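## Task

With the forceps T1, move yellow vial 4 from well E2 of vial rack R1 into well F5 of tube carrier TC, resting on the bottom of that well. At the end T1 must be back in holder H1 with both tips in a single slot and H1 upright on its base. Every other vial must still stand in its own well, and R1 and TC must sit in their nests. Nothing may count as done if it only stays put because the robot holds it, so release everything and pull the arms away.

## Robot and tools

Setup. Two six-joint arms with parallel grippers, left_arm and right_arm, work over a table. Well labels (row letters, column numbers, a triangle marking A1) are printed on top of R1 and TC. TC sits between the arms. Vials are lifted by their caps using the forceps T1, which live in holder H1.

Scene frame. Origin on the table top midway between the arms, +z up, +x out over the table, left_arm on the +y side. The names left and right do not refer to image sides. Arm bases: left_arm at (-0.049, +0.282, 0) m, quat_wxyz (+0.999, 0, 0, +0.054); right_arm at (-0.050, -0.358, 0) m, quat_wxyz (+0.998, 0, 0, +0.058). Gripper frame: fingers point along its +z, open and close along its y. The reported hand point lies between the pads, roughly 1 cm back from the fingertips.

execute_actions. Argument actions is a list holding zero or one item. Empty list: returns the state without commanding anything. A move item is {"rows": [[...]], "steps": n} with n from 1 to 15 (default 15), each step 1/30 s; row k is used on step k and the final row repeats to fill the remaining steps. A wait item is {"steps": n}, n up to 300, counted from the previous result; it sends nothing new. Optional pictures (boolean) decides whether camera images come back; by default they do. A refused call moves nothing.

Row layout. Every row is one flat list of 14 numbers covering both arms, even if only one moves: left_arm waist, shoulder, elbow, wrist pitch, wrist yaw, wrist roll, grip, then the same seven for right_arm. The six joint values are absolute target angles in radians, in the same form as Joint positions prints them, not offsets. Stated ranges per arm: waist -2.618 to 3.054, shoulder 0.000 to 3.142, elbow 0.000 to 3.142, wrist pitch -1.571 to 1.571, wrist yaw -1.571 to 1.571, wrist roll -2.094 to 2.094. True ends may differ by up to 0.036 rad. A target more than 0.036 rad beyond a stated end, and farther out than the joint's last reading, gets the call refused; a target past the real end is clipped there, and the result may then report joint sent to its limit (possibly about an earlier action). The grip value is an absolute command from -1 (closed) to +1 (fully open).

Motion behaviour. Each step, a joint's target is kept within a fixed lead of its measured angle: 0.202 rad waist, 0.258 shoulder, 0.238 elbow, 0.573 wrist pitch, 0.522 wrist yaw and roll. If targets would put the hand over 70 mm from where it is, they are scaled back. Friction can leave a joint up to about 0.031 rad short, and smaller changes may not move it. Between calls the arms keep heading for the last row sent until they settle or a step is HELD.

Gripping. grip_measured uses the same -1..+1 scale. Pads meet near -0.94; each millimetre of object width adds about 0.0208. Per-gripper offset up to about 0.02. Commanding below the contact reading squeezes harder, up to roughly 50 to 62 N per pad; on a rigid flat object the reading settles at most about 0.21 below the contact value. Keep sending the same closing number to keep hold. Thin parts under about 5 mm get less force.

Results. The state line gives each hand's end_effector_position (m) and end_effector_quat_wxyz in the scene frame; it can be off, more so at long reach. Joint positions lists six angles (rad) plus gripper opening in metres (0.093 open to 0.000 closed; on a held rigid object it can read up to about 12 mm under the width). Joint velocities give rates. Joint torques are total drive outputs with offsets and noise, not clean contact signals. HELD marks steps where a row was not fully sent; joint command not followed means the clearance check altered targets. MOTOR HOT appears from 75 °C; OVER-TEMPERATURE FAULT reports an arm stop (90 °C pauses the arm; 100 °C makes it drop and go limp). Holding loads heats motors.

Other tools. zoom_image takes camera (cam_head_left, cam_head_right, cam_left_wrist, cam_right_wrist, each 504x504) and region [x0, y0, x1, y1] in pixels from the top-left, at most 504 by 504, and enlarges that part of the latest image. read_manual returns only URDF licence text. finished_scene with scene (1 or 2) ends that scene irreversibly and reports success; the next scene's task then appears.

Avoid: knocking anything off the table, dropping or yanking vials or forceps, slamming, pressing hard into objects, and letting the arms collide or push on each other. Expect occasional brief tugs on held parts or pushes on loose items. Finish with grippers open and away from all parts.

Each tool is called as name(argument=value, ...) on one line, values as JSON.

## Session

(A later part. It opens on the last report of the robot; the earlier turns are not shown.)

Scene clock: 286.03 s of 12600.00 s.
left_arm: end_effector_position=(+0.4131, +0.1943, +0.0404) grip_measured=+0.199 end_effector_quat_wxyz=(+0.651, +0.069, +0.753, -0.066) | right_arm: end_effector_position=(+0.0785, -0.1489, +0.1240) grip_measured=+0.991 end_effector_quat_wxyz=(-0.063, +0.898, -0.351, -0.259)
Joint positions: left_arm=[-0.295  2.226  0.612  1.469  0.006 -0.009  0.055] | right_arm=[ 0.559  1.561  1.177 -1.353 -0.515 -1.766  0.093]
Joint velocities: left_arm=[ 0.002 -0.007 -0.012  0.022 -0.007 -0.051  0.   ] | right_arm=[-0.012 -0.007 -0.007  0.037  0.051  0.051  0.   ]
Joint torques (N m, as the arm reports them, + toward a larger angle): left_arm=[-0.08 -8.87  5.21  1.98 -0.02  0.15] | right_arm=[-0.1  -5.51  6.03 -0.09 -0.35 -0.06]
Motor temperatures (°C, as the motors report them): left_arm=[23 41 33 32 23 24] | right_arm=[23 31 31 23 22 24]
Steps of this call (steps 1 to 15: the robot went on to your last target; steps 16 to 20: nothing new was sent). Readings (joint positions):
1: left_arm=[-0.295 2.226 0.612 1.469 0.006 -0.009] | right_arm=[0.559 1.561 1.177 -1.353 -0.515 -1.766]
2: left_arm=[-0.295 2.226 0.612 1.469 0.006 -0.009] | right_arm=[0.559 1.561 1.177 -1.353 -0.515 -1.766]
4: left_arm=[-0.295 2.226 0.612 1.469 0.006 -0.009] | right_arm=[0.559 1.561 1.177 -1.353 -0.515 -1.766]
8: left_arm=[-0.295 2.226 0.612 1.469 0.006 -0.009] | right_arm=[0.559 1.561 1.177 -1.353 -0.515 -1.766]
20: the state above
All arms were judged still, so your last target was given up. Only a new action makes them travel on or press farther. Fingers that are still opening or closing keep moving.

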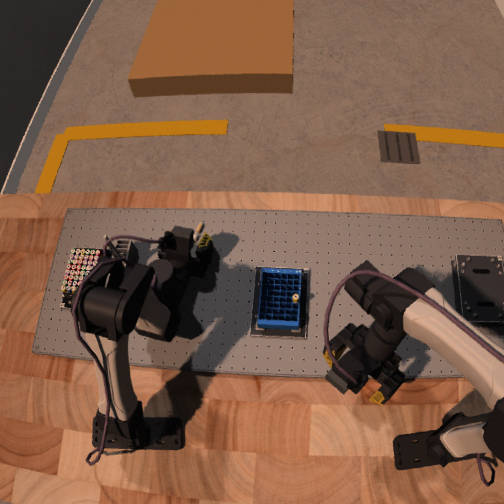

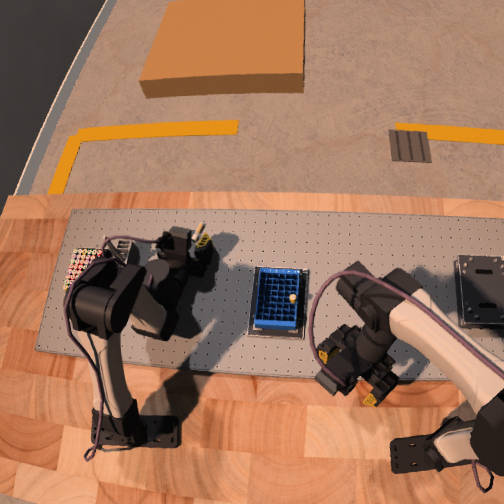

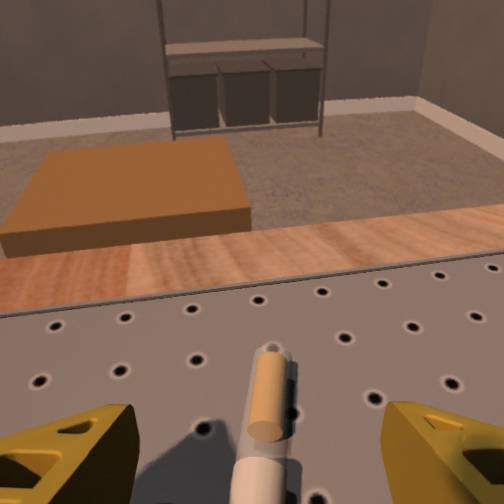

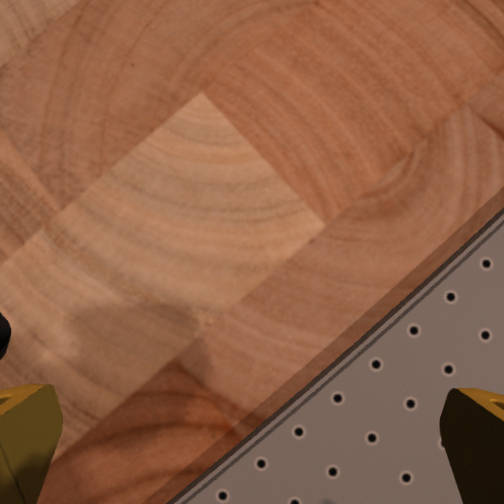

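execute_actions(actions=[{"rows":[[-0.287,1.995,0.69,1.0,0,0.0,0.2,0.559,1.561,1.177,-1.353,-0.515,-1.766,1]],"steps":15}], pictures=false)

execute_actions(actions=[{"rows":[[-0.287,1.995,0.69,0.85,0,0.0,0.2,0.559,1.561,1.177,-1.353,-0.515,-1.766,1]],"steps":15}], pictures=false)

execute_actions(actions=[{"steps":20}])

Scene clock: 290.53 s of 12600.00 s.
left_arm: end_effector_position=(+0.4267, +0.1919, +0.0689) grip_measured=+0.199 end_effector_quat_wxyz=(+0.601, +0.073, +0.794, -0.060) | right_arm: end_effector_position=(+0.0785, -0.1489, +0.1240) grip_measured=+0.991 end_effector_quat_wxyz=(-0.063, +0.898, -0.351, -0.259)
Joint positions: left_arm=[-0.295  1.989  0.689  1.026  0.005 -0.007  0.055] | right_arm=[ 0.559  1.561  1.177 -1.353 -0.515 -1.766  0.093]
Joint velocities: left_arm=[-0.002  0.007 -0.012 -0.095 -0.051 -0.022 -0.001] | right_arm=[-0.002  0.007  0.007 -0.037 -0.066 -0.022 -0.001]
Joint torques (N m, as the arm reports them, + toward a larger angle): left_arm=[ 0.01 -9.85  6.32  2.02  0.01  0.05] | right_arm=[-0.19 -5.62  6.2  -0.1  -0.42 -0.05]
Motor temperatures (°C, as the motors report them): left_arm=[23 40 33 32 23 24] | right_arm=[23 31 31 23 22 24]
Steps of this call (steps 1 to 90: nothing new was sent; then 1.00 s passed at rest; steps 91 to 105: all 15 steps of this action). Readings (joint positions):
91: left_arm=[-0.295 2.194 0.618 1.406 0.005 -0.012] | right_arm=[0.559 1.561 1.177 -1.353 -0.515 -1.766]
92: left_arm=[-0.295 2.138 0.630 1.300 0.005 -0.011] | right_arm=[0.559 1.561 1.177 -1.353 -0.515 -1.766]
94: left_arm=[-0.295 2.044 0.658 1.192 0.005 -0.010] | right_arm=[0.559 1.561 1.177 -1.353 -0.515 -1.766]
98: left_arm=[-0.295 1.984 0.689 1.121 0.005 -0.008] | right_arm=[0.559 1.561 1.177 -1.353 -0.515 -1.766]
105: the state above

Scene clock: 291.03 s of 12600.00 s.
left_arm: end_effector_position=(+0.4131, +0.1945, +0.0318) grip_measured=+0.199 end_effector_quat_wxyz=(+0.534, +0.077, +0.840, -0.054) | right_arm: end_effector_position=(+0.0785, -0.1489, +0.1240) grip_measured=+0.991 end_effector_quat_wxyz=(-0.063, +0.898, -0.351, -0.259)
Joint positions: left_arm=[-0.295  1.989  0.689  0.862  0.005 -0.007  0.055] | right_arm=[ 0.559  1.561  1.177 -1.353 -0.515 -1.766  0.093]
Joint velocities: left_arm=[-0.002 -0.012 -0.017  0.007  0.007  0.007  0.   ] | right_arm=[-0.002 -0.012  0.007  0.007  0.007 -0.007 -0.   ]
Joint torques (N m, as the arm reports them, + toward a larger angle): left_arm=[ 0.01 -9.67  6.19  1.89 -0.04  0.1 ] | right_arm=[-0.16 -5.6   6.27 -0.04 -0.37  0.01]
Motor temperatures (°C, as the motors report them): left_arm=[23 40 33 32 23 24] | right_arm=[23 31 31 23 22 24]
Steps of this call (steps 1 to 15: all 15 steps of this action). Readings (joint positions):
1: left_arm=[-0.295 1.989 0.689 1.006 0.005 -0.007] | right_arm=[0.559 1.561 1.177 -1.353 -0.515 -1.766]
2: left_arm=[-0.295 1.989 0.689 0.983 0.005 -0.007] | right_arm=[0.559 1.561 1.177 -1.353 -0.515 -1.766]
4: left_arm=[-0.295 1.989 0.689 0.931 0.005 -0.007] | right_arm=[0.559 1.561 1.177 -1.353 -0.515 -1.766]
8: left_arm=[-0.295 1.989 0.689 0.884 0.005 -0.007] | right_arm=[0.559 1.561 1.177 -1.353 -0.515 -1.766]
15: the state above

Scene clock: 291.70 s of 12600.00 s.
left_arm: end_effector_position=(+0.4127, +0.1945, +0.0309) grip_measured=+0.199 end_effector_quat_wxyz=(+0.532, +0.077, +0.842, -0.054) | right_arm: end_effector_position=(+0.0785, -0.1489, +0.1240) grip_measured=+0.991 end_effector_quat_wxyz=(-0.063, +0.898, -0.351, -0.259)
Joint positions: left_arm=[-0.295  1.989  0.689  0.858  0.005 -0.007  0.055] | right_arm=[ 0.559  1.561  1.177 -1.353 -0.515 -1.766  0.093]
Joint velocities: left_arm=[ 0.012 -0.002  0.002  0.051 -0.051 -0.007 -0.   ] | right_arm=[-0.012 -0.012 -0.017  0.037  0.007  0.037  0.   ]
Joint torques (N m, as the arm reports them, + toward a larger angle): left_arm=[ 0.01 -9.72  6.11  1.91  0.01  0.1 ] | right_arm=[-0.33 -5.51  6.06 -0.1  -0.41 -0.07]
Motor temperatures (°C, as the motors report them): left_arm=[23 40 33 32 23 24] | right_arm=[23 31 31 23 22 24]
Steps of this call (steps 1 to 15: the robot went on to your last target; steps 16 to 20: nothing new was sent). Readings (joint positions):
1: left_arm=[-0.295 1.989 0.689 0.861 0.005 -0.007] | right_arm=[0.559 1.561 1.177 -1.353 -0.515 -1.766]
2: left_arm=[-0.295 1.989 0.689 0.860 0.005 -0.007] | right_arm=[0.559 1.561 1.177 -1.353 -0.515 -1.766]
4: left_arm=[-0.295 1.989 0.689 0.859 0.005 -0.007] | right_arm=[0.559 1.561 1.177 -1.353 -0.515 -1.766]
8: left_arm=[-0.295 1.989 0.689 0.858 0.005 -0.007] | right_arm=[0.559 1.561 1.177 -1.353 -0.515 -1.766]
20: the state above
All arms were judged still, so your last target was given up. Only a new action makes them travel on or press farther. Fingers that are still opening or closing keep moving.

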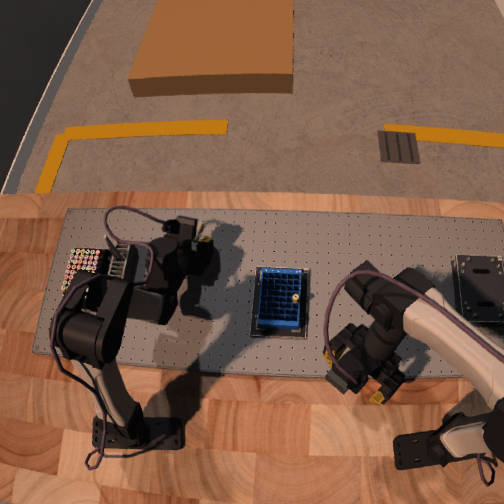

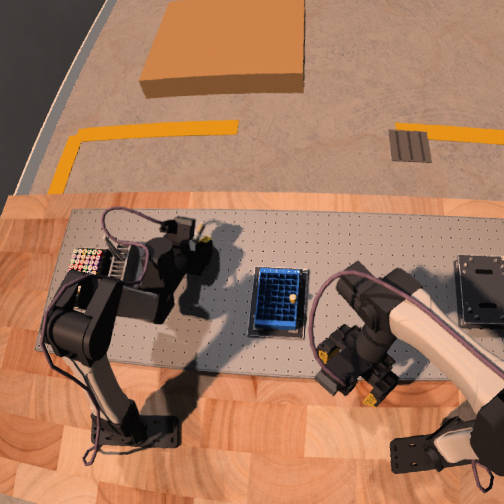

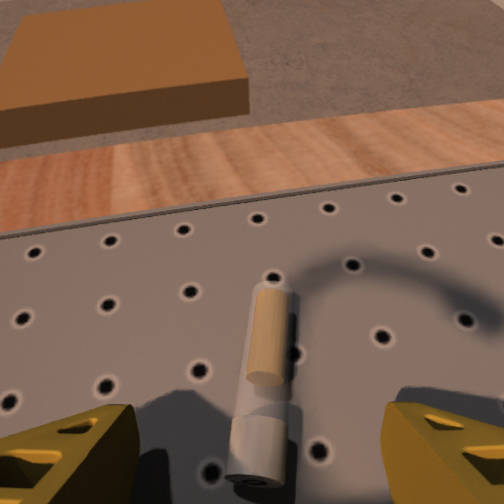

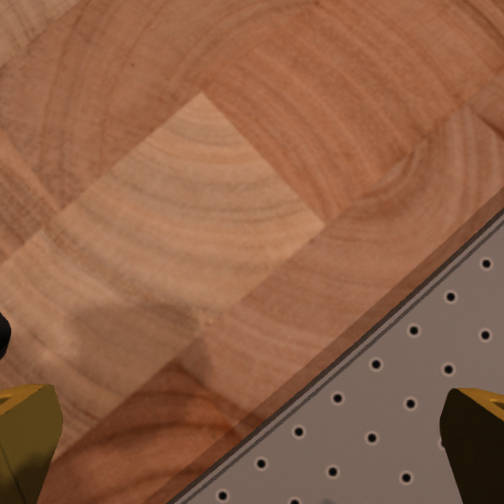

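Lower ~8 mm via shoulder, then close.

execute_actions(actions=[{"rows":[[-0.287,2.015,0.69,0.86,0,0.0,0.2,0.559,1.561,1.177,-1.353,-0.515,-1.766,1]],"steps":15}], pictures=false)

execute_actions(actions=[{"rows":[[-0.287,2.015,0.69,0.86,0,0.0,-0.8,0.559,1.561,1.177,-1.353,-0.515,-1.766,1]],"steps":15}], pictures=false)

execute_actions(actions=[{"steps":15}])

Scene clock: 295.53 s of 12600.00 s.
left_arm: end_effector_position=(+0.4121, +0.1946, +0.0264) grip_measured=+0.199 end_effector_quat_wxyz=(+0.529, +0.077, +0.844, -0.053) | right_arm: end_effector_position=(+0.0785, -0.1489, +0.1240) grip_measured=+0.991 end_effector_quat_wxyz=(-0.063, +0.898, -0.351, -0.259)
Joint positions: left_arm=[-0.295  2.001  0.689  0.861  0.005 -0.007  0.055] | right_arm=[ 0.559  1.561  1.177 -1.353 -0.515 -1.766  0.093]
Joint velocities: left_arm=[ 0.012  0.002  0.007 -0.051 -0.022  0.007  0.001] | right_arm=[ 0.012 -0.002 -0.002  0.022 -0.007  0.022  0.001]
Joint torques (N m, as the arm reports them, + toward a larger angle): left_arm=[ 0.07 -9.06  6.01  1.96 -0.02  0.08] | right_arm=[-0.06 -5.55  6.21 -0.08 -0.41 -0.04]
Motor temperatures (°C, as the motors report them): left_arm=[23 40 33 33 23 24] | right_arm=[23 31 31 23 22 24]
Steps of this call (steps 1 to 90: nothing new was sent; then 0.33 s passed at rest; steps 91 to 105: all 15 steps of this action). Readings (joint positions):
91: left_arm=[-0.295 1.990 0.689 0.858 0.005 -0.007] | right_arm=[0.559 1.561 1.177 -1.353 -0.515 -1.766]
92: left_arm=[-0.295 1.993 0.689 0.858 0.005 -0.007] | right_arm=[0.559 1.561 1.177 -1.353 -0.515 -1.766]
94: left_arm=[-0.295 2.001 0.689 0.861 0.005 -0.007] | right_arm=[0.559 1.561 1.177 -1.353 -0.515 -1.766]
98: left_arm=[-0.295 2.001 0.689 0.861 0.005 -0.007] | right_arm=[0.559 1.561 1.177 -1.353 -0.515 -1.766]
105: the state above

Scene clock: 296.03 s of 12600.00 s.
left_arm: end_effector_position=(+0.4120, +0.1942, +0.0264) grip_measured=-0.788 end_effector_quat_wxyz=(+0.528, +0.078, +0.844, -0.054) | right_arm: end_effector_position=(+0.0785, -0.1489, +0.1240) grip_measured=+0.991 end_effector_quat_wxyz=(-0.063, +0.898, -0.351, -0.259)
Joint positions: left_arm=[-0.295  2.001  0.689  0.861  0.008 -0.007  0.007] | right_arm=[ 0.559  1.561  1.177 -1.353 -0.515 -1.766  0.093]
Joint velocities: left_arm=[-0.002 -0.007 -0.007  0.095 -0.007  0.022 -0.   ] | right_arm=[-0.017 -0.002 -0.032 -0.066  0.007  0.007 -0.001]
Joint torques (N m, as the arm reports them, + toward a larger angle): left_arm=[-0.01 -9.15  6.03  1.95 -0.03  0.11] | right_arm=[-0.14 -5.56  6.19 -0.11 -0.42 -0.01]
Motor temperatures (°C, as the motors report them): left_arm=[23 40 33 33 23 24] | right_arm=[23 31 31 23 22 24]
Steps of this call (steps 1 to 15: all 15 steps of this action). Readings (joint positions):
1: left_arm=[-0.295 2.001 0.689 0.861 0.006 -0.007] | right_arm=[0.559 1.561 1.177 -1.353 -0.515 -1.766]
2: left_arm=[-0.295 2.001 0.689 0.861 0.007 -0.007] | right_arm=[0.559 1.561 1.177 -1.353 -0.515 -1.766]
4: left_arm=[-0.295 2.001 0.689 0.861 0.008 -0.007] | right_arm=[0.559 1.561 1.177 -1.353 -0.515 -1.766]
8: left_arm=[-0.295 2.001 0.689 0.861 0.008 -0.007] | right_arm=[0.559 1.561 1.177 -1.353 -0.515 -1.766]
15: the state above

Scene clock: 296.53 s of 12600.00 s.
left_arm: end_effector_position=(+0.4120, +0.1942, +0.0264) grip_measured=-0.788 end_effector_quat_wxyz=(+0.528, +0.078, +0.844, -0.054) | right_arm: end_effector_position=(+0.0785, -0.1489, +0.1240) grip_measured=+0.991 end_effector_quat_wxyz=(-0.063, +0.898, -0.351, -0.259)
Joint positions: left_arm=[-0.295  2.001  0.689  0.861  0.008 -0.007  0.007] | right_arm=[ 0.559  1.561  1.177 -1.353 -0.515 -1.766  0.093]
Joint velocities: left_arm=[ 0.002 -0.002 -0.012  0.051  0.022  0.007 -0.   ] | right_arm=[ 0.007  0.007  0.002 -0.037 -0.007 -0.022  0.   ]
Joint torques (N m, as the arm reports them, + toward a larger angle): left_arm=[-0.06 -9.17  5.92  1.91 -0.03  0.08] | right_arm=[-0.17 -5.52  5.95 -0.09 -0.41 -0.03]
Motor temperatures (°C, as the motors report them): left_arm=[23 40 33 33 23 24] | right_arm=[23 31 31 23 22 24]
Steps of this call (steps 1 to 15: the robot went on to your last target). Readings (joint positions):
1: left_arm=[-0.295 2.001 0.689 0.861 0.008 -0.007] | right_arm=[0.559 1.561 1.177 -1.353 -0.515 -1.766]
2: left_arm=[-0.295 2.001 0.689 0.861 0.008 -0.007] | right_arm=[0.559 1.561 1.177 -1.353 -0.515 -1.766]
4: left_arm=[-0.295 2.001 0.689 0.861 0.008 -0.007] | right_arm=[0.559 1.561 1.177 -1.353 -0.515 -1.766]
8: left_arm=[-0.295 2.001 0.689 0.861 0.008 -0.007] | right_arm=[0.559 1.561 1.177 -1.353 -0.515 -1.766]
15: the state above
All arms were judged still, so your last target was given up. Only a new action makes them travel on or press farther. Fingers that are still opening or closing keep moving.

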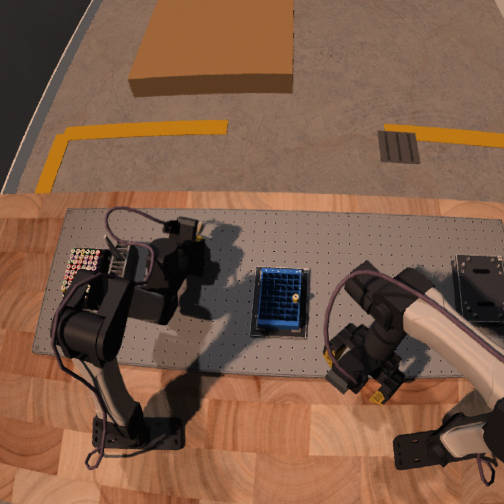

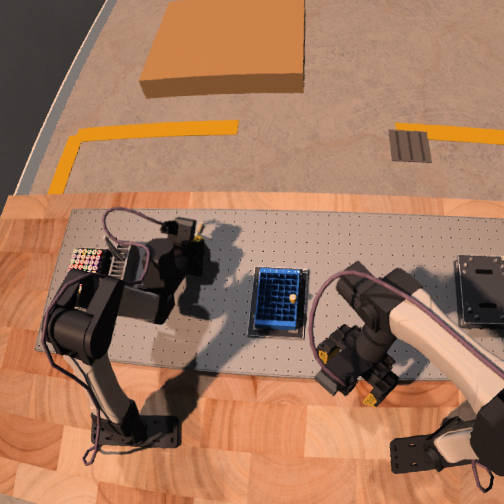

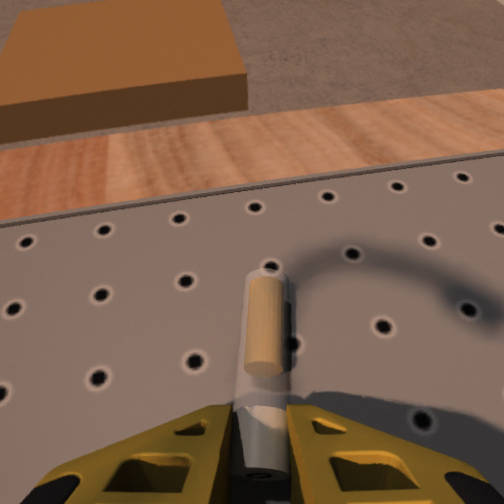

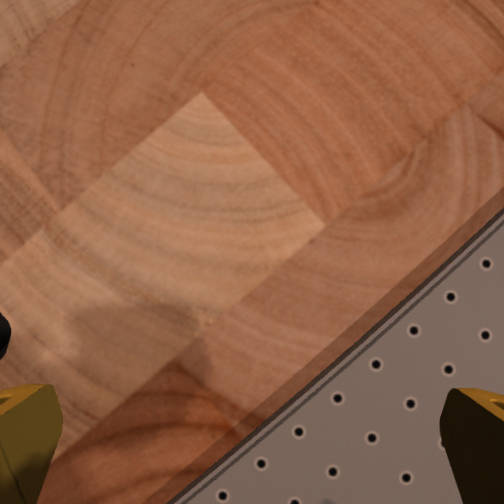

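execute_actions(actions=[{"rows":[[-0.287,1.7,0.8,0.5,0,0.0,-0.8,0.559,1.561,1.177,-1.353,-0.515,-1.766,1]],"steps":15}], pictures=false)

execute_actions(actions=[{"rows":[[-0.1,1.5,1.4,-1.2,0,0.0,-0.8,0.559,1.561,1.177,-1.353,-0.515,-1.766,1]],"steps":15}], pictures=false)

execute_actions(actions=[{"rows":[[0.36,1.5,1.4,-1.45,0,0.0,-0.8,0.559,1.561,1.177,-1.353,-0.515,-1.766,1]],"steps":15}], pictures=false)

execute_actions(actions=[{"rows":[[0.36,2.03,1.83,-1.55,0,0.0,-0.8,0.559,1.561,1.177,-1.353,-0.515,-1.766,1]],"steps":15}], pictures=false)

execute_actions(actions=[{"steps":25}])

zoom_image(camera="cam_head_left", region=[30, 200, 170, 320])

Scene clock: 305.87 s of 12600.00 s.
left_arm: end_effector_position=(+0.4241, +0.1920, +0.1398) grip_measured=-0.788 end_effector_quat_wxyz=(+0.569, +0.075, +0.817, -0.058) | right_arm: end_effector_position=(+0.0785, -0.1489, +0.1240) grip_measured=+0.991 end_effector_quat_wxyz=(-0.063, +0.898, -0.351, -0.259)
Joint positions: left_arm=[-0.295  1.693  0.808  0.531  0.007 -0.007  0.007] | right_arm=[ 0.559  1.561  1.177 -1.353 -0.515 -1.766  0.093]
Joint velocities: left_arm=[-0.012  0.051 -0.007 -0.271  0.022  0.066 -0.001] | right_arm=[-0.012 -0.022  0.012 -0.037  0.037 -0.007 -0.   ]
Joint torques (N m, as the arm reports them, + toward a larger angle): left_arm=[-0.19 -8.9   7.43  2.11 -0.02  0.1 ] | right_arm=[-0.17 -5.55  6.09 -0.1  -0.39  0.01]
Motor temperatures (°C, as the motors report them): left_arm=[23 40 33 34 23 24] | right_arm=[23 31 31 23 22 24]
Steps of this call (steps 1 to 90: nothing new was sent; then 5.83 s passed at rest; steps 91 to 105: all 15 steps of this action). Readings (joint positions):
91: left_arm=[-0.295 1.975 0.701 0.812 0.008 -0.007] | right_arm=[0.559 1.561 1.177 -1.353 -0.515 -1.766]
92: left_arm=[-0.295 1.925 0.714 0.733 0.008 -0.007] | right_arm=[0.559 1.561 1.177 -1.353 -0.515 -1.766]
94: left_arm=[-0.295 1.808 0.744 0.640 0.008 -0.007] | right_arm=[0.559 1.561 1.177 -1.353 -0.515 -1.766]
98: left_arm=[-0.295 1.683 0.804 0.607 0.007 -0.007] | right_arm=[0.559 1.561 1.177 -1.353 -0.515 -1.766]
105: the state above

Scene clock: 306.37 s of 12600.00 s.
left_arm: end_effector_position=(+0.3559, +0.2887, +0.2461) grip_measured=-0.788 end_effector_quat_wxyz=(+0.365, -0.010, +0.931, +0.003) | right_arm: end_effector_position=(+0.0785, -0.1489, +0.1240) grip_measured=+0.991 end_effector_quat_wxyz=(-0.063, +0.898, -0.351, -0.259)
Joint positions: left_arm=[-0.094  1.465  1.415 -0.774 -0.003 -0.006  0.007] | right_arm=[ 0.559  1.561  1.177 -1.353 -0.515 -1.766  0.093]
Joint velocities: left_arm=[-0.002  0.159  0.002 -2.147 -0.11  -0.051 -0.   ] | right_arm=[ 0.002  0.002 -0.027 -0.022 -0.022  0.007 -0.   ]
Joint torques (N m, as the arm reports them, + toward a larger angle): left_arm=[-0.84 -6.18  7.65  1.59  0.03  0.03] | right_arm=[-0.01 -5.34  6.02 -0.06 -0.42 -0.05]
Motor temperatures (°C, as the motors report them): left_arm=[23 40 33 34 23 24] | right_arm=[23 31 31 23 22 24]
Steps of this call (steps 1 to 15: all 15 steps of this action). Readings (joint positions):
1: left_arm=[-0.282 1.683 0.829 0.462 0.015 -0.006] | right_arm=[0.559 1.561 1.177 -1.353 -0.515 -1.766]
2: left_arm=[-0.255 1.667 0.863 0.366 0.020 -0.006] | right_arm=[0.559 1.561 1.177 -1.353 -0.515 -1.766]
4: left_arm=[-0.181 1.619 0.962 0.173 0.017 -0.006] | right_arm=[0.559 1.561 1.177 -1.353 -0.515 -1.766]
8: left_arm=[-0.094 1.538 1.272 -0.266 -0.002 -0.006] | right_arm=[0.559 1.561 1.177 -1.353 -0.515 -1.766]
15: the state above

Scene clock: 306.87 s of 12600.00 s.
left_arm: end_effector_position=(+0.1913, +0.4069, +0.1745) grip_measured=-0.788 end_effector_quat_wxyz=(+0.039, -0.238, +0.970, +0.014) | right_arm: end_effector_position=(+0.0785, -0.1489, +0.1240) grip_measured=+0.991 end_effector_quat_wxyz=(-0.063, +0.898, -0.351, -0.259)
Joint positions: left_arm=[ 0.366  1.499  1.415 -1.404 -0.008 -0.006  0.007] | right_arm=[ 0.559  1.561  1.177 -1.353 -0.515 -1.766  0.093]
Joint velocities: left_arm=[-0.007 -0.002 -0.017 -0.271  0.066  0.007 -0.   ] | right_arm=[-0.002 -0.007  0.022  0.051  0.051  0.037  0.   ]
Joint torques (N m, as the arm reports them, + toward a larger angle): left_arm=[-0.98 -6.48  6.26  0.38  0.09  0.12] | right_arm=[-0.23 -5.53  6.26 -0.06 -0.38 -0.04]
Motor temperatures (°C, as the motors report them): left_arm=[23 40 33 34 23 24] | right_arm=[23 31 31 23 22 24]
Steps of this call (steps 1 to 15: all 15 steps of this action). Readings (joint positions):
1: left_arm=[-0.080 1.471 1.415 -0.843 0.006 -0.006] | right_arm=[0.559 1.561 1.177 -1.353 -0.515 -1.766]
2: left_arm=[-0.050 1.478 1.415 -0.907 0.010 -0.006] | right_arm=[0.559 1.561 1.177 -1.353 -0.515 -1.766]
4: left_arm=[0.038 1.488 1.415 -1.031 0.010 -0.006] | right_arm=[0.559 1.561 1.177 -1.353 -0.515 -1.766]
8: left_arm=[0.271 1.499 1.415 -1.242 0.006 -0.006] | right_arm=[0.559 1.561 1.177 -1.353 -0.515 -1.766]
15: the state above

Scene clock: 307.37 s of 12600.00 s.
left_arm: end_effector_position=(+0.2590, +0.4414, +0.1173) grip_measured=-0.788 end_effector_quat_wxyz=(-0.092, -0.236, +0.967, -0.018) | right_arm: end_effector_position=(+0.0785, -0.1489, +0.1240) grip_measured=+0.991 end_effector_quat_wxyz=(-0.063, +0.898, -0.351, -0.259)
Joint positions: left_arm=[ 0.366  2.041  1.827 -1.545 -0.007 -0.006  0.007] | right_arm=[ 0.559  1.561  1.177 -1.353 -0.515 -1.766  0.093]
Joint velocities: left_arm=[ 0.007  0.002  0.002 -0.037 -0.037  0.022  0.001] | right_arm=[-0.002  0.002 -0.002 -0.022 -0.081 -0.037 -0.   ]
Joint torques (N m, as the arm reports them, + toward a larger angle): left_arm=[ -1.06 -12.78   7.33  -0.16   0.1    0.04] | right_arm=[-0.17 -5.51  6.08 -0.13 -0.38  0.01]
Motor temperatures (°C, as the motors report them): left_arm=[23 40 33 33 23 24] | right_arm=[23 31 31 23 22 24]
Steps of this call (steps 1 to 15: all 15 steps of this action). Readings (joint positions):
1: left_arm=[0.366 1.535 1.460 -1.457 -0.008 -0.006] | right_arm=[0.559 1.561 1.177 -1.353 -0.515 -1.766]
2: left_arm=[0.366 1.602 1.547 -1.509 -0.008 -0.006] | right_arm=[0.559 1.561 1.177 -1.353 -0.515 -1.766]
4: left_arm=[0.366 1.762 1.722 -1.525 -0.008 -0.006] | right_arm=[0.559 1.561 1.177 -1.353 -0.515 -1.766]
8: left_arm=[0.366 2.014 1.824 -1.498 -0.008 -0.006] | right_arm=[0.559 1.561 1.177 -1.353 -0.515 -1.766]
15: the state above

Scene clock: 308.20 s of 12600.00 s.
left_arm: end_effector_position=(+0.2590, +0.4414, +0.1173) grip_measured=-0.788 end_effector_quat_wxyz=(-0.092, -0.236, +0.967, -0.018) | right_arm: end_effector_position=(+0.0785, -0.1489, +0.1240) grip_measured=+0.991 end_effector_quat_wxyz=(-0.063, +0.898, -0.351, -0.259)
Joint positions: left_arm=[ 0.366  2.041  1.827 -1.545 -0.007 -0.006  0.007] | right_arm=[ 0.559  1.561  1.177 -1.353 -0.515 -1.766  0.093]
Joint velocities: left_arm=[-0.012  0.007 -0.017  0.037 -0.081 -0.022  0.001] | right_arm=[-0.017  0.012  0.002  0.022 -0.007 -0.022  0.001]
Joint torques (N m, as the arm reports them, + toward a larger angle): left_arm=[ -0.99 -12.86   7.39  -0.1    0.09   0.07] | right_arm=[-0.22 -5.54  6.12 -0.14 -0.4  -0.04]
Motor temperatures (°C, as the motors report them): left_arm=[23 40 33 33 23 24] | right_arm=[23 31 31 23 22 24]
Steps of this call (steps 1 to 15: the robot went on to your last target; steps 16 to 25: nothing new was sent). Readings (joint positions):
1: left_arm=[0.366 2.041 1.827 -1.545 -0.007 -0.006] | right_arm=[0.559 1.561 1.177 -1.353 -0.515 -1.766]
2: left_arm=[0.366 2.041 1.827 -1.545 -0.007 -0.006] | right_arm=[0.559 1.561 1.177 -1.353 -0.515 -1.766]
4: left_arm=[0.366 2.041 1.827 -1.545 -0.007 -0.006] | right_arm=[0.559 1.561 1.177 -1.353 -0.515 -1.766]
8: left_arm=[0.366 2.041 1.827 -1.545 -0.007 -0.006] | right_arm=[0.559 1.561 1.177 -1.353 -0.515 -1.766]
25: the state above
All arms were judged still, so your last target was given up. Only a new action makes them travel on or press farther. Fingers that are still opening or closing keep moving.

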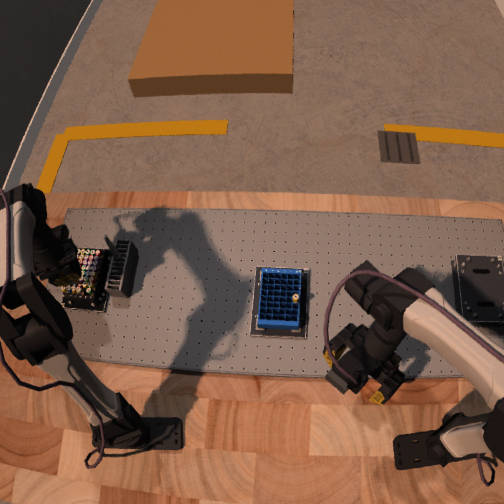

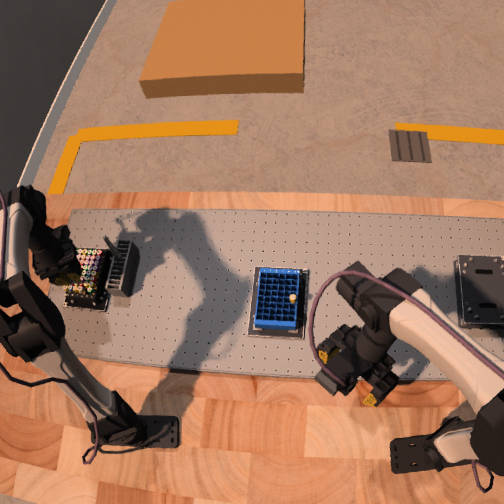

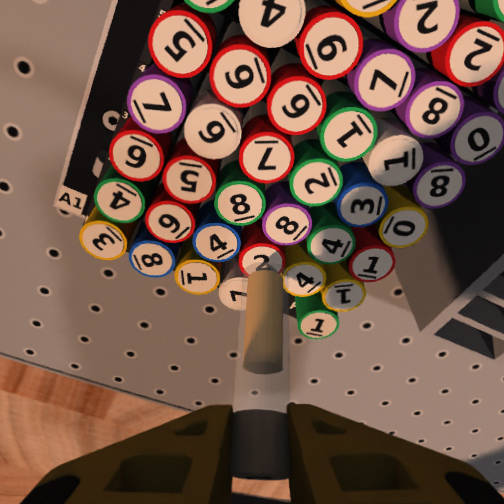

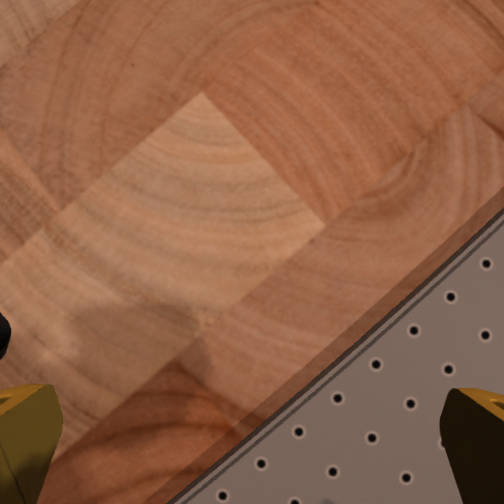

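Region (30, 200, 170, 320) of cam_head_left's 504x504 image, scaled by 3.600, with more detail than that image has; it fills the top 432 rows of this view, and the rest is white.

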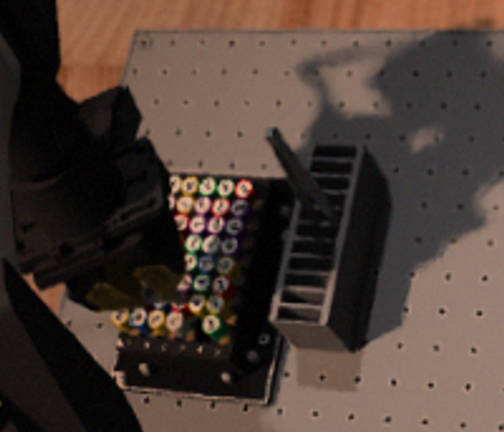

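execute_actions(actions=[{"rows":[[0.343,1.975,1.745,-1.55,0,0.0,-0.8,0.559,1.561,1.177,-1.353,-0.515,-1.766,1]],"steps":15}], pictures=false)

execute_actions(actions=[{"steps":20}])

Scene clock: 313.27 s of 12600.00 s.
left_arm: end_effector_position=(+0.2471, +0.4297, +0.1192) grip_measured=-0.788 end_effector_quat_wxyz=(-0.101, -0.229, +0.968, -0.020) | right_arm: end_effector_position=(+0.0785, -0.1489, +0.1240) grip_measured=+0.991 end_effector_quat_wxyz=(-0.063, +0.898, -0.351, -0.259)
Joint positions: left_arm=[ 0.351  1.992  1.76  -1.546 -0.007 -0.006  0.007] | right_arm=[ 0.559  1.561  1.177 -1.353 -0.515 -1.766  0.093]
Joint velocities: left_arm=[-0.002  0.007  0.007 -0.037 -0.037  0.037  0.   ] | right_arm=[-0.002 -0.012 -0.012 -0.022 -0.007 -0.007  0.   ]
Joint torques (N m, as the arm reports them, + toward a larger angle): left_arm=[ -1.02 -12.84   5.74  -0.15   0.12   0.06] | right_arm=[ 0.01 -5.53  6.07 -0.07 -0.39 -0.05]
Motor temperatures (°C, as the motors report them): left_arm=[23 41 33 32 23 24] | right_arm=[23 31 31 23 22 24]
Steps of this call (steps 1 to 90: nothing new was sent; then 1.57 s passed at rest; steps 91 to 105: all 15 steps of this action). Readings (joint positions):
91: left_arm=[0.365 2.034 1.813 -1.537 -0.007 -0.006] | right_arm=[0.559 1.561 1.177 -1.353 -0.515 -1.766]
92: left_arm=[0.362 2.021 1.791 -1.535 -0.007 -0.006] | right_arm=[0.559 1.561 1.177 -1.353 -0.515 -1.766]
94: left_arm=[0.355 2.003 1.765 -1.543 -0.007 -0.006] | right_arm=[0.559 1.561 1.177 -1.353 -0.515 -1.766]
98: left_arm=[0.351 1.992 1.760 -1.546 -0.007 -0.006] | right_arm=[0.559 1.561 1.177 -1.353 -0.515 -1.766]
105: the state above

Scene clock: 313.93 s of 12600.00 s.
left_arm: end_effector_position=(+0.2471, +0.4297, +0.1192) grip_measured=-0.788 end_effector_quat_wxyz=(-0.101, -0.229, +0.968, -0.020) | right_arm: end_effector_position=(+0.0785, -0.1489, +0.1240) grip_measured=+0.991 end_effector_quat_wxyz=(-0.063, +0.898, -0.351, -0.259)
Joint positions: left_arm=[ 0.351  1.992  1.76  -1.546 -0.007 -0.006  0.007] | right_arm=[ 0.559  1.561  1.177 -1.353 -0.515 -1.766  0.093]
Joint velocities: left_arm=[-0.017 -0.007  0.017  0.007 -0.007 -0.037 -0.   ] | right_arm=[-0.002 -0.017  0.002 -0.007  0.051  0.022  0.001]
Joint torques (N m, as the arm reports them, + toward a larger angle): left_arm=[ -1.13 -12.63   5.76  -0.12   0.08   0.08] | right_arm=[-0.1  -5.49  5.95 -0.17 -0.41 -0.07]
Motor temperatures (°C, as the motors report them): left_arm=[23 41 33 32 23 24] | right_arm=[23 31 31 23 22 24]
Steps of this call (steps 1 to 15: the robot went on to your last target; steps 16 to 20: nothing new was sent). Readings (joint positions):
1: left_arm=[0.351 1.992 1.760 -1.546 -0.007 -0.006] | right_arm=[0.559 1.561 1.177 -1.353 -0.515 -1.766]
2: left_arm=[0.351 1.992 1.760 -1.546 -0.007 -0.006] | right_arm=[0.559 1.561 1.177 -1.353 -0.515 -1.766]
4: left_arm=[0.351 1.992 1.760 -1.546 -0.007 -0.006] | right_arm=[0.559 1.561 1.177 -1.353 -0.515 -1.766]
8: left_arm=[0.351 1.992 1.760 -1.546 -0.007 -0.006] | right_arm=[0.559 1.561 1.177 -1.353 -0.515 -1.766]
20: the state above
All arms were judged still, so your last target was given up. Only a new action makes them travel on or press farther. Fingers that are still opening or closing keep moving.

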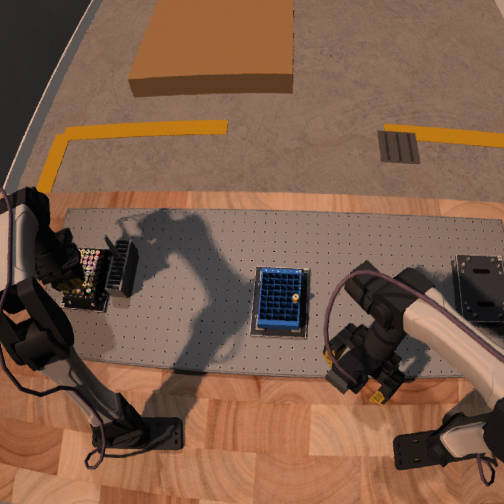

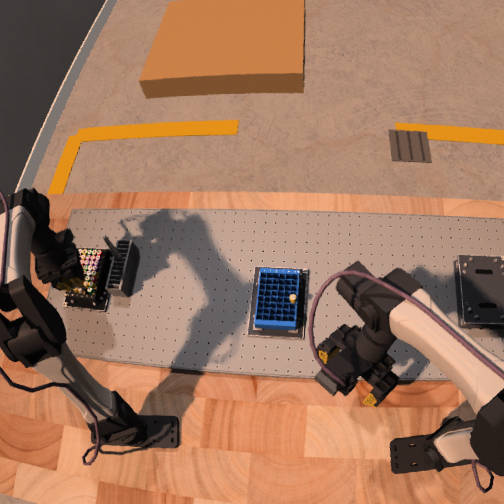

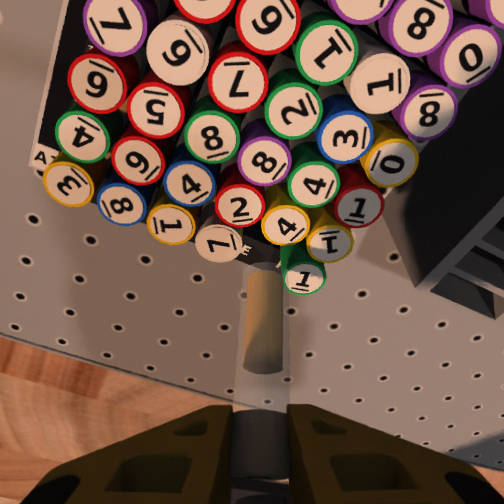

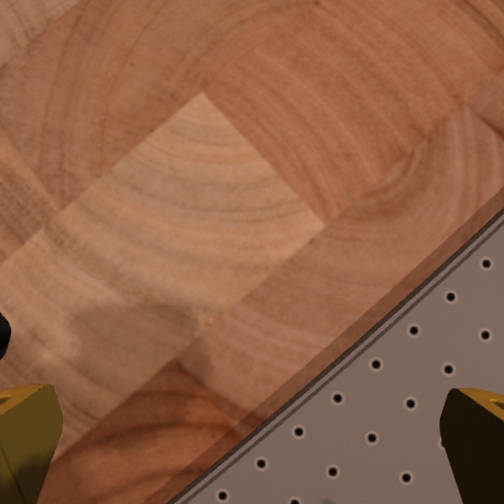

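execute_actions(actions=[])

Scene clock: 323.23 s of 12600.00 s.
left_arm: end_effector_position=(+0.2471, +0.4297, +0.1192) grip_measured=-0.788 end_effector_quat_wxyz=(-0.101, -0.229, +0.968, -0.020) | right_arm: end_effector_position=(+0.0785, -0.1489, +0.1240) grip_measured=+0.991 end_effector_quat_wxyz=(-0.063, +0.898, -0.351, -0.259)
Joint positions: left_arm=[ 0.351  1.992  1.76  -1.546 -0.007 -0.006  0.007] | right_arm=[ 0.559  1.561  1.177 -1.353 -0.515 -1.766  0.093]
Joint velocities: left_arm=[ 0.002 -0.012  0.017 -0.007  0.022 -0.007  0.001] | right_arm=[ 0.002 -0.002 -0.012  0.037  0.007 -0.095  0.   ]
Joint torques (N m, as the arm reports them, + toward a larger angle): left_arm=[ -1.32 -12.86   5.53  -0.14   0.11   0.06] | right_arm=[-0.04 -5.53  6.04 -0.06 -0.42 -0.05]
Motor temperatures (°C, as the motors report them): left_arm=[23 42 33 31 23 24] | right_arm=[23 31 31 23 22 24]
Steps of this call (steps 1 to 90: nothing new was sent; then 6.30 s passed at rest). Readings (joint positions):
1: left_arm=[0.351 1.992 1.760 -1.546 -0.007 -0.006] | right_arm=[0.559 1.561 1.177 -1.353 -0.515 -1.766]
2: left_arm=[0.351 1.992 1.760 -1.546 -0.007 -0.006] | right_arm=[0.559 1.561 1.177 -1.353 -0.515 -1.766]
4: left_arm=[0.351 1.992 1.760 -1.546 -0.007 -0.006] | right_arm=[0.559 1.561 1.177 -1.353 -0.515 -1.766]
8: left_arm=[0.351 1.992 1.760 -1.546 -0.007 -0.006] | right_arm=[0.559 1.561 1.177 -1.353 -0.515 -1.766]
90: the state above

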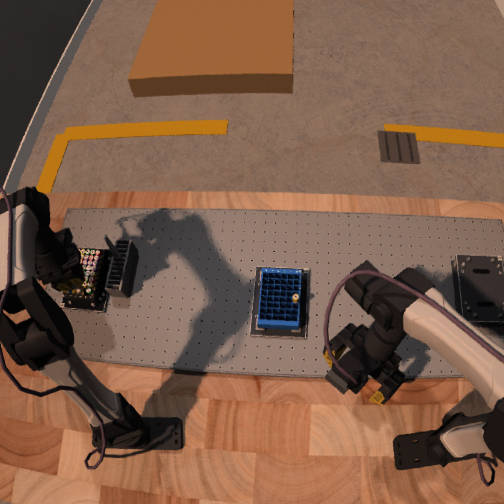

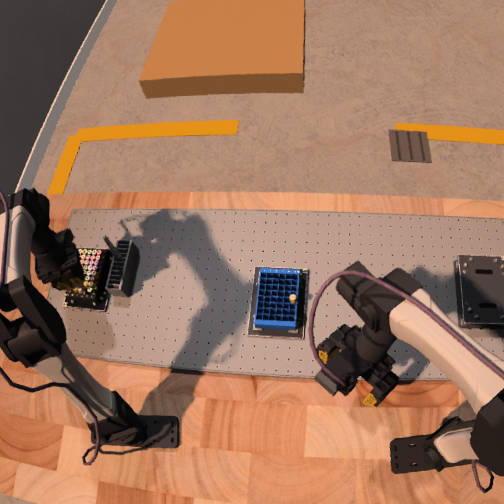

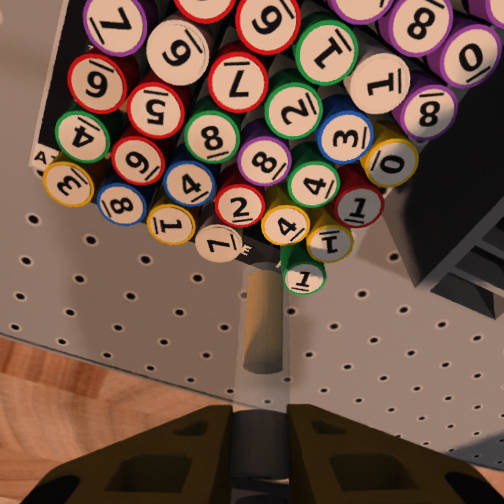

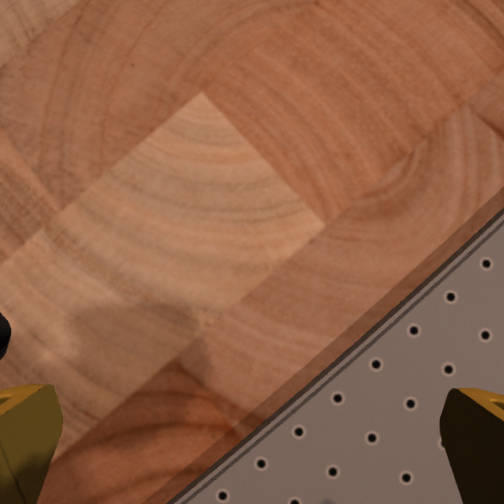

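execute_actions(actions=[{"rows":[[0.351,1.985,1.69,-1.47,0,0,-0.8,0.559,1.561,1.177,-1.353,-0.515,-1.766,1]],"steps":15}])

execute_actions(actions=[{"steps":15}])

Scene clock: 326.40 s of 12600.00 s.
left_arm: end_effector_position=(+0.2473, +0.4298, +0.1057) grip_measured=-0.788 end_effector_quat_wxyz=(-0.098, -0.229, +0.968, -0.019) | right_arm: end_effector_position=(+0.0785, -0.1489, +0.1240) grip_measured=+0.991 end_effector_quat_wxyz=(-0.063, +0.898, -0.351, -0.259)
Joint positions: left_arm=[ 0.351  1.988  1.702 -1.485 -0.007 -0.006  0.007] | right_arm=[ 0.559  1.561  1.177 -1.353 -0.515 -1.766  0.093]
Joint velocities: left_arm=[-0.017  0.017 -0.012  0.066  0.022 -0.051 -0.001] | right_arm=[ 0.007 -0.012 -0.002 -0.007 -0.007  0.066  0.   ]
Joint torques (N m, as the arm reports them, + toward a larger angle): left_arm=[ -0.49 -11.77   5.96   0.05   0.07   0.09] | right_arm=[-0.23 -5.59  6.23 -0.1  -0.39 -0.02]
Motor temperatures (°C, as the motors report them): left_arm=[23 43 32 30 23 24] | right_arm=[23 31 31 23 22 24]
Steps of this call (steps 1 to 80: nothing new was sent; steps 81 to 95: all 15 steps of this action). Readings (joint positions):
81: left_arm=[0.351 1.990 1.751 -1.535 -0.007 -0.006] | right_arm=[0.559 1.561 1.177 -1.353 -0.515 -1.766]
82: left_arm=[0.351 1.988 1.736 -1.523 -0.007 -0.006] | right_arm=[0.559 1.561 1.177 -1.353 -0.515 -1.766]
84: left_arm=[0.351 1.988 1.712 -1.508 -0.007 -0.006] | right_arm=[0.559 1.561 1.177 -1.353 -0.515 -1.766]
88: left_arm=[0.351 1.988 1.702 -1.495 -0.007 -0.006] | right_arm=[0.559 1.561 1.177 -1.353 -0.515 -1.766]
95: the state above

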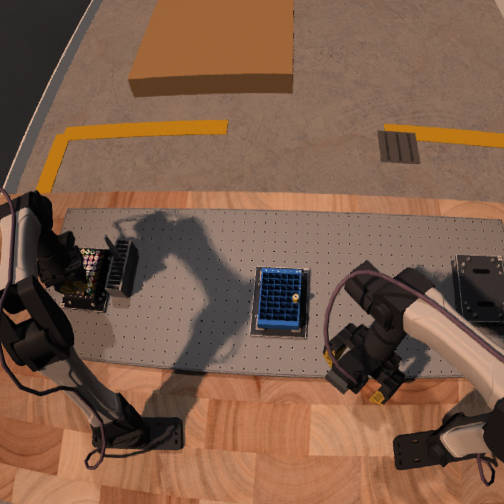

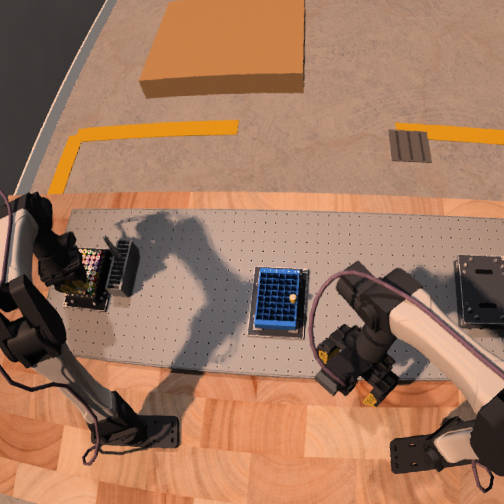

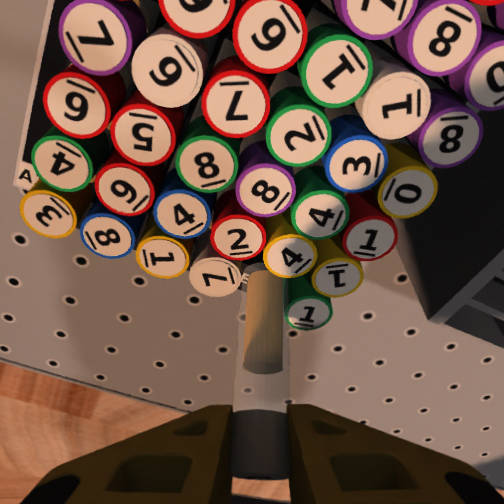

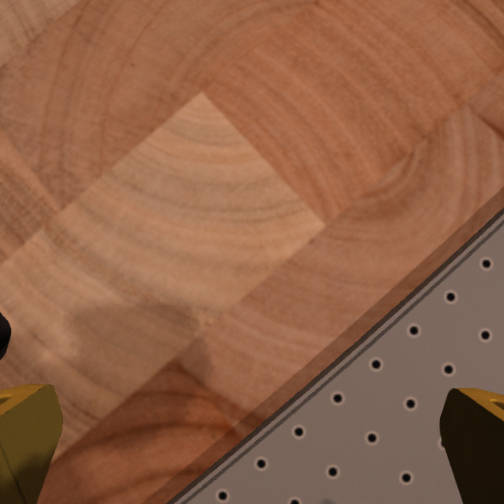

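Scene clock: 326.90 s of 12600.00 s.
left_arm: end_effector_position=(+0.2473, +0.4298, +0.1057) grip_measured=-0.788 end_effector_quat_wxyz=(-0.098, -0.229, +0.968, -0.019) | right_arm: end_effector_position=(+0.0785, -0.1489, +0.1240) grip_measured=+0.991 end_effector_quat_wxyz=(-0.063, +0.898, -0.351, -0.259)
Joint positions: left_arm=[ 0.351  1.988  1.702 -1.485 -0.007 -0.006  0.007] | right_arm=[ 0.559  1.561  1.177 -1.353 -0.515 -1.766  0.093]
Joint velocities: left_arm=[-0.007 -0.007 -0.007 -0.037 -0.081 -0.051  0.   ] | right_arm=[-0.012 -0.012 -0.012 -0.022  0.022 -0.037 -0.   ]
Joint torques (N m, as the arm reports them, + toward a larger angle): left_arm=[ -0.53 -11.63   6.03   0.02   0.1    0.07] | right_arm=[-0.23 -5.59  5.84 -0.14 -0.44 -0.04]
Motor temperatures (°C, as the motors report them): left_arm=[23 43 32 30 23 24] | right_arm=[23 31 31 23 22 24]
Steps of this call (steps 1 to 15: the robot went on to your last target). Readings (joint positions):
1: left_arm=[0.351 1.988 1.702 -1.485 -0.007 -0.006] | right_arm=[0.559 1.561 1.177 -1.353 -0.515 -1.766]
2: left_arm=[0.351 1.988 1.702 -1.485 -0.007 -0.006] | right_arm=[0.559 1.561 1.177 -1.353 -0.515 -1.766]
4: left_arm=[0.351 1.988 1.702 -1.485 -0.007 -0.006] | right_arm=[0.559 1.561 1.177 -1.353 -0.515 -1.766]
8: left_arm=[0.351 1.988 1.702 -1.485 -0.007 -0.006] | right_arm=[0.559 1.561 1.177 -1.353 -0.515 -1.766]
15: the state above
All arms were judged still, so your last target was given up. Only a new action makes them travel on or press farther. Fingers that are still opening or closing keep moving.

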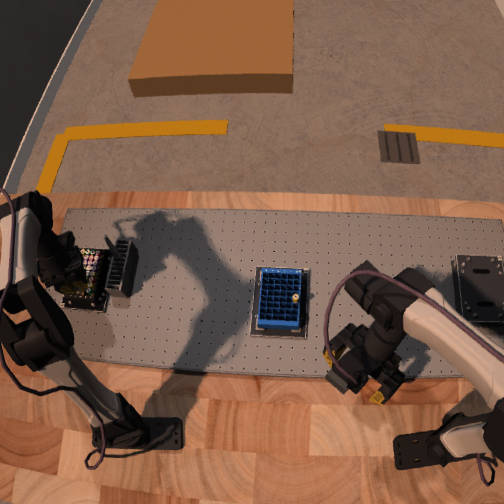

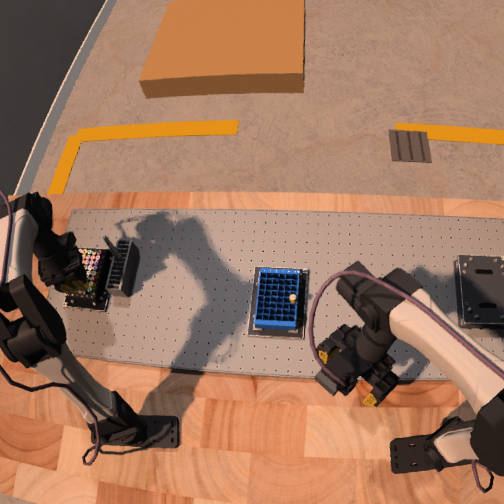

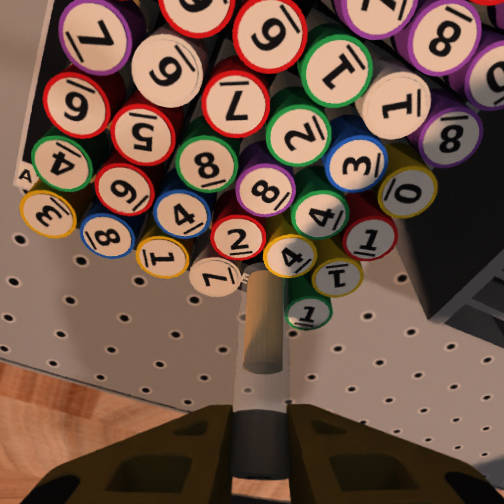

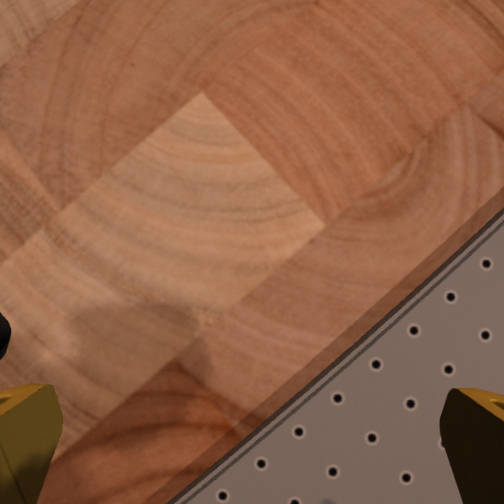

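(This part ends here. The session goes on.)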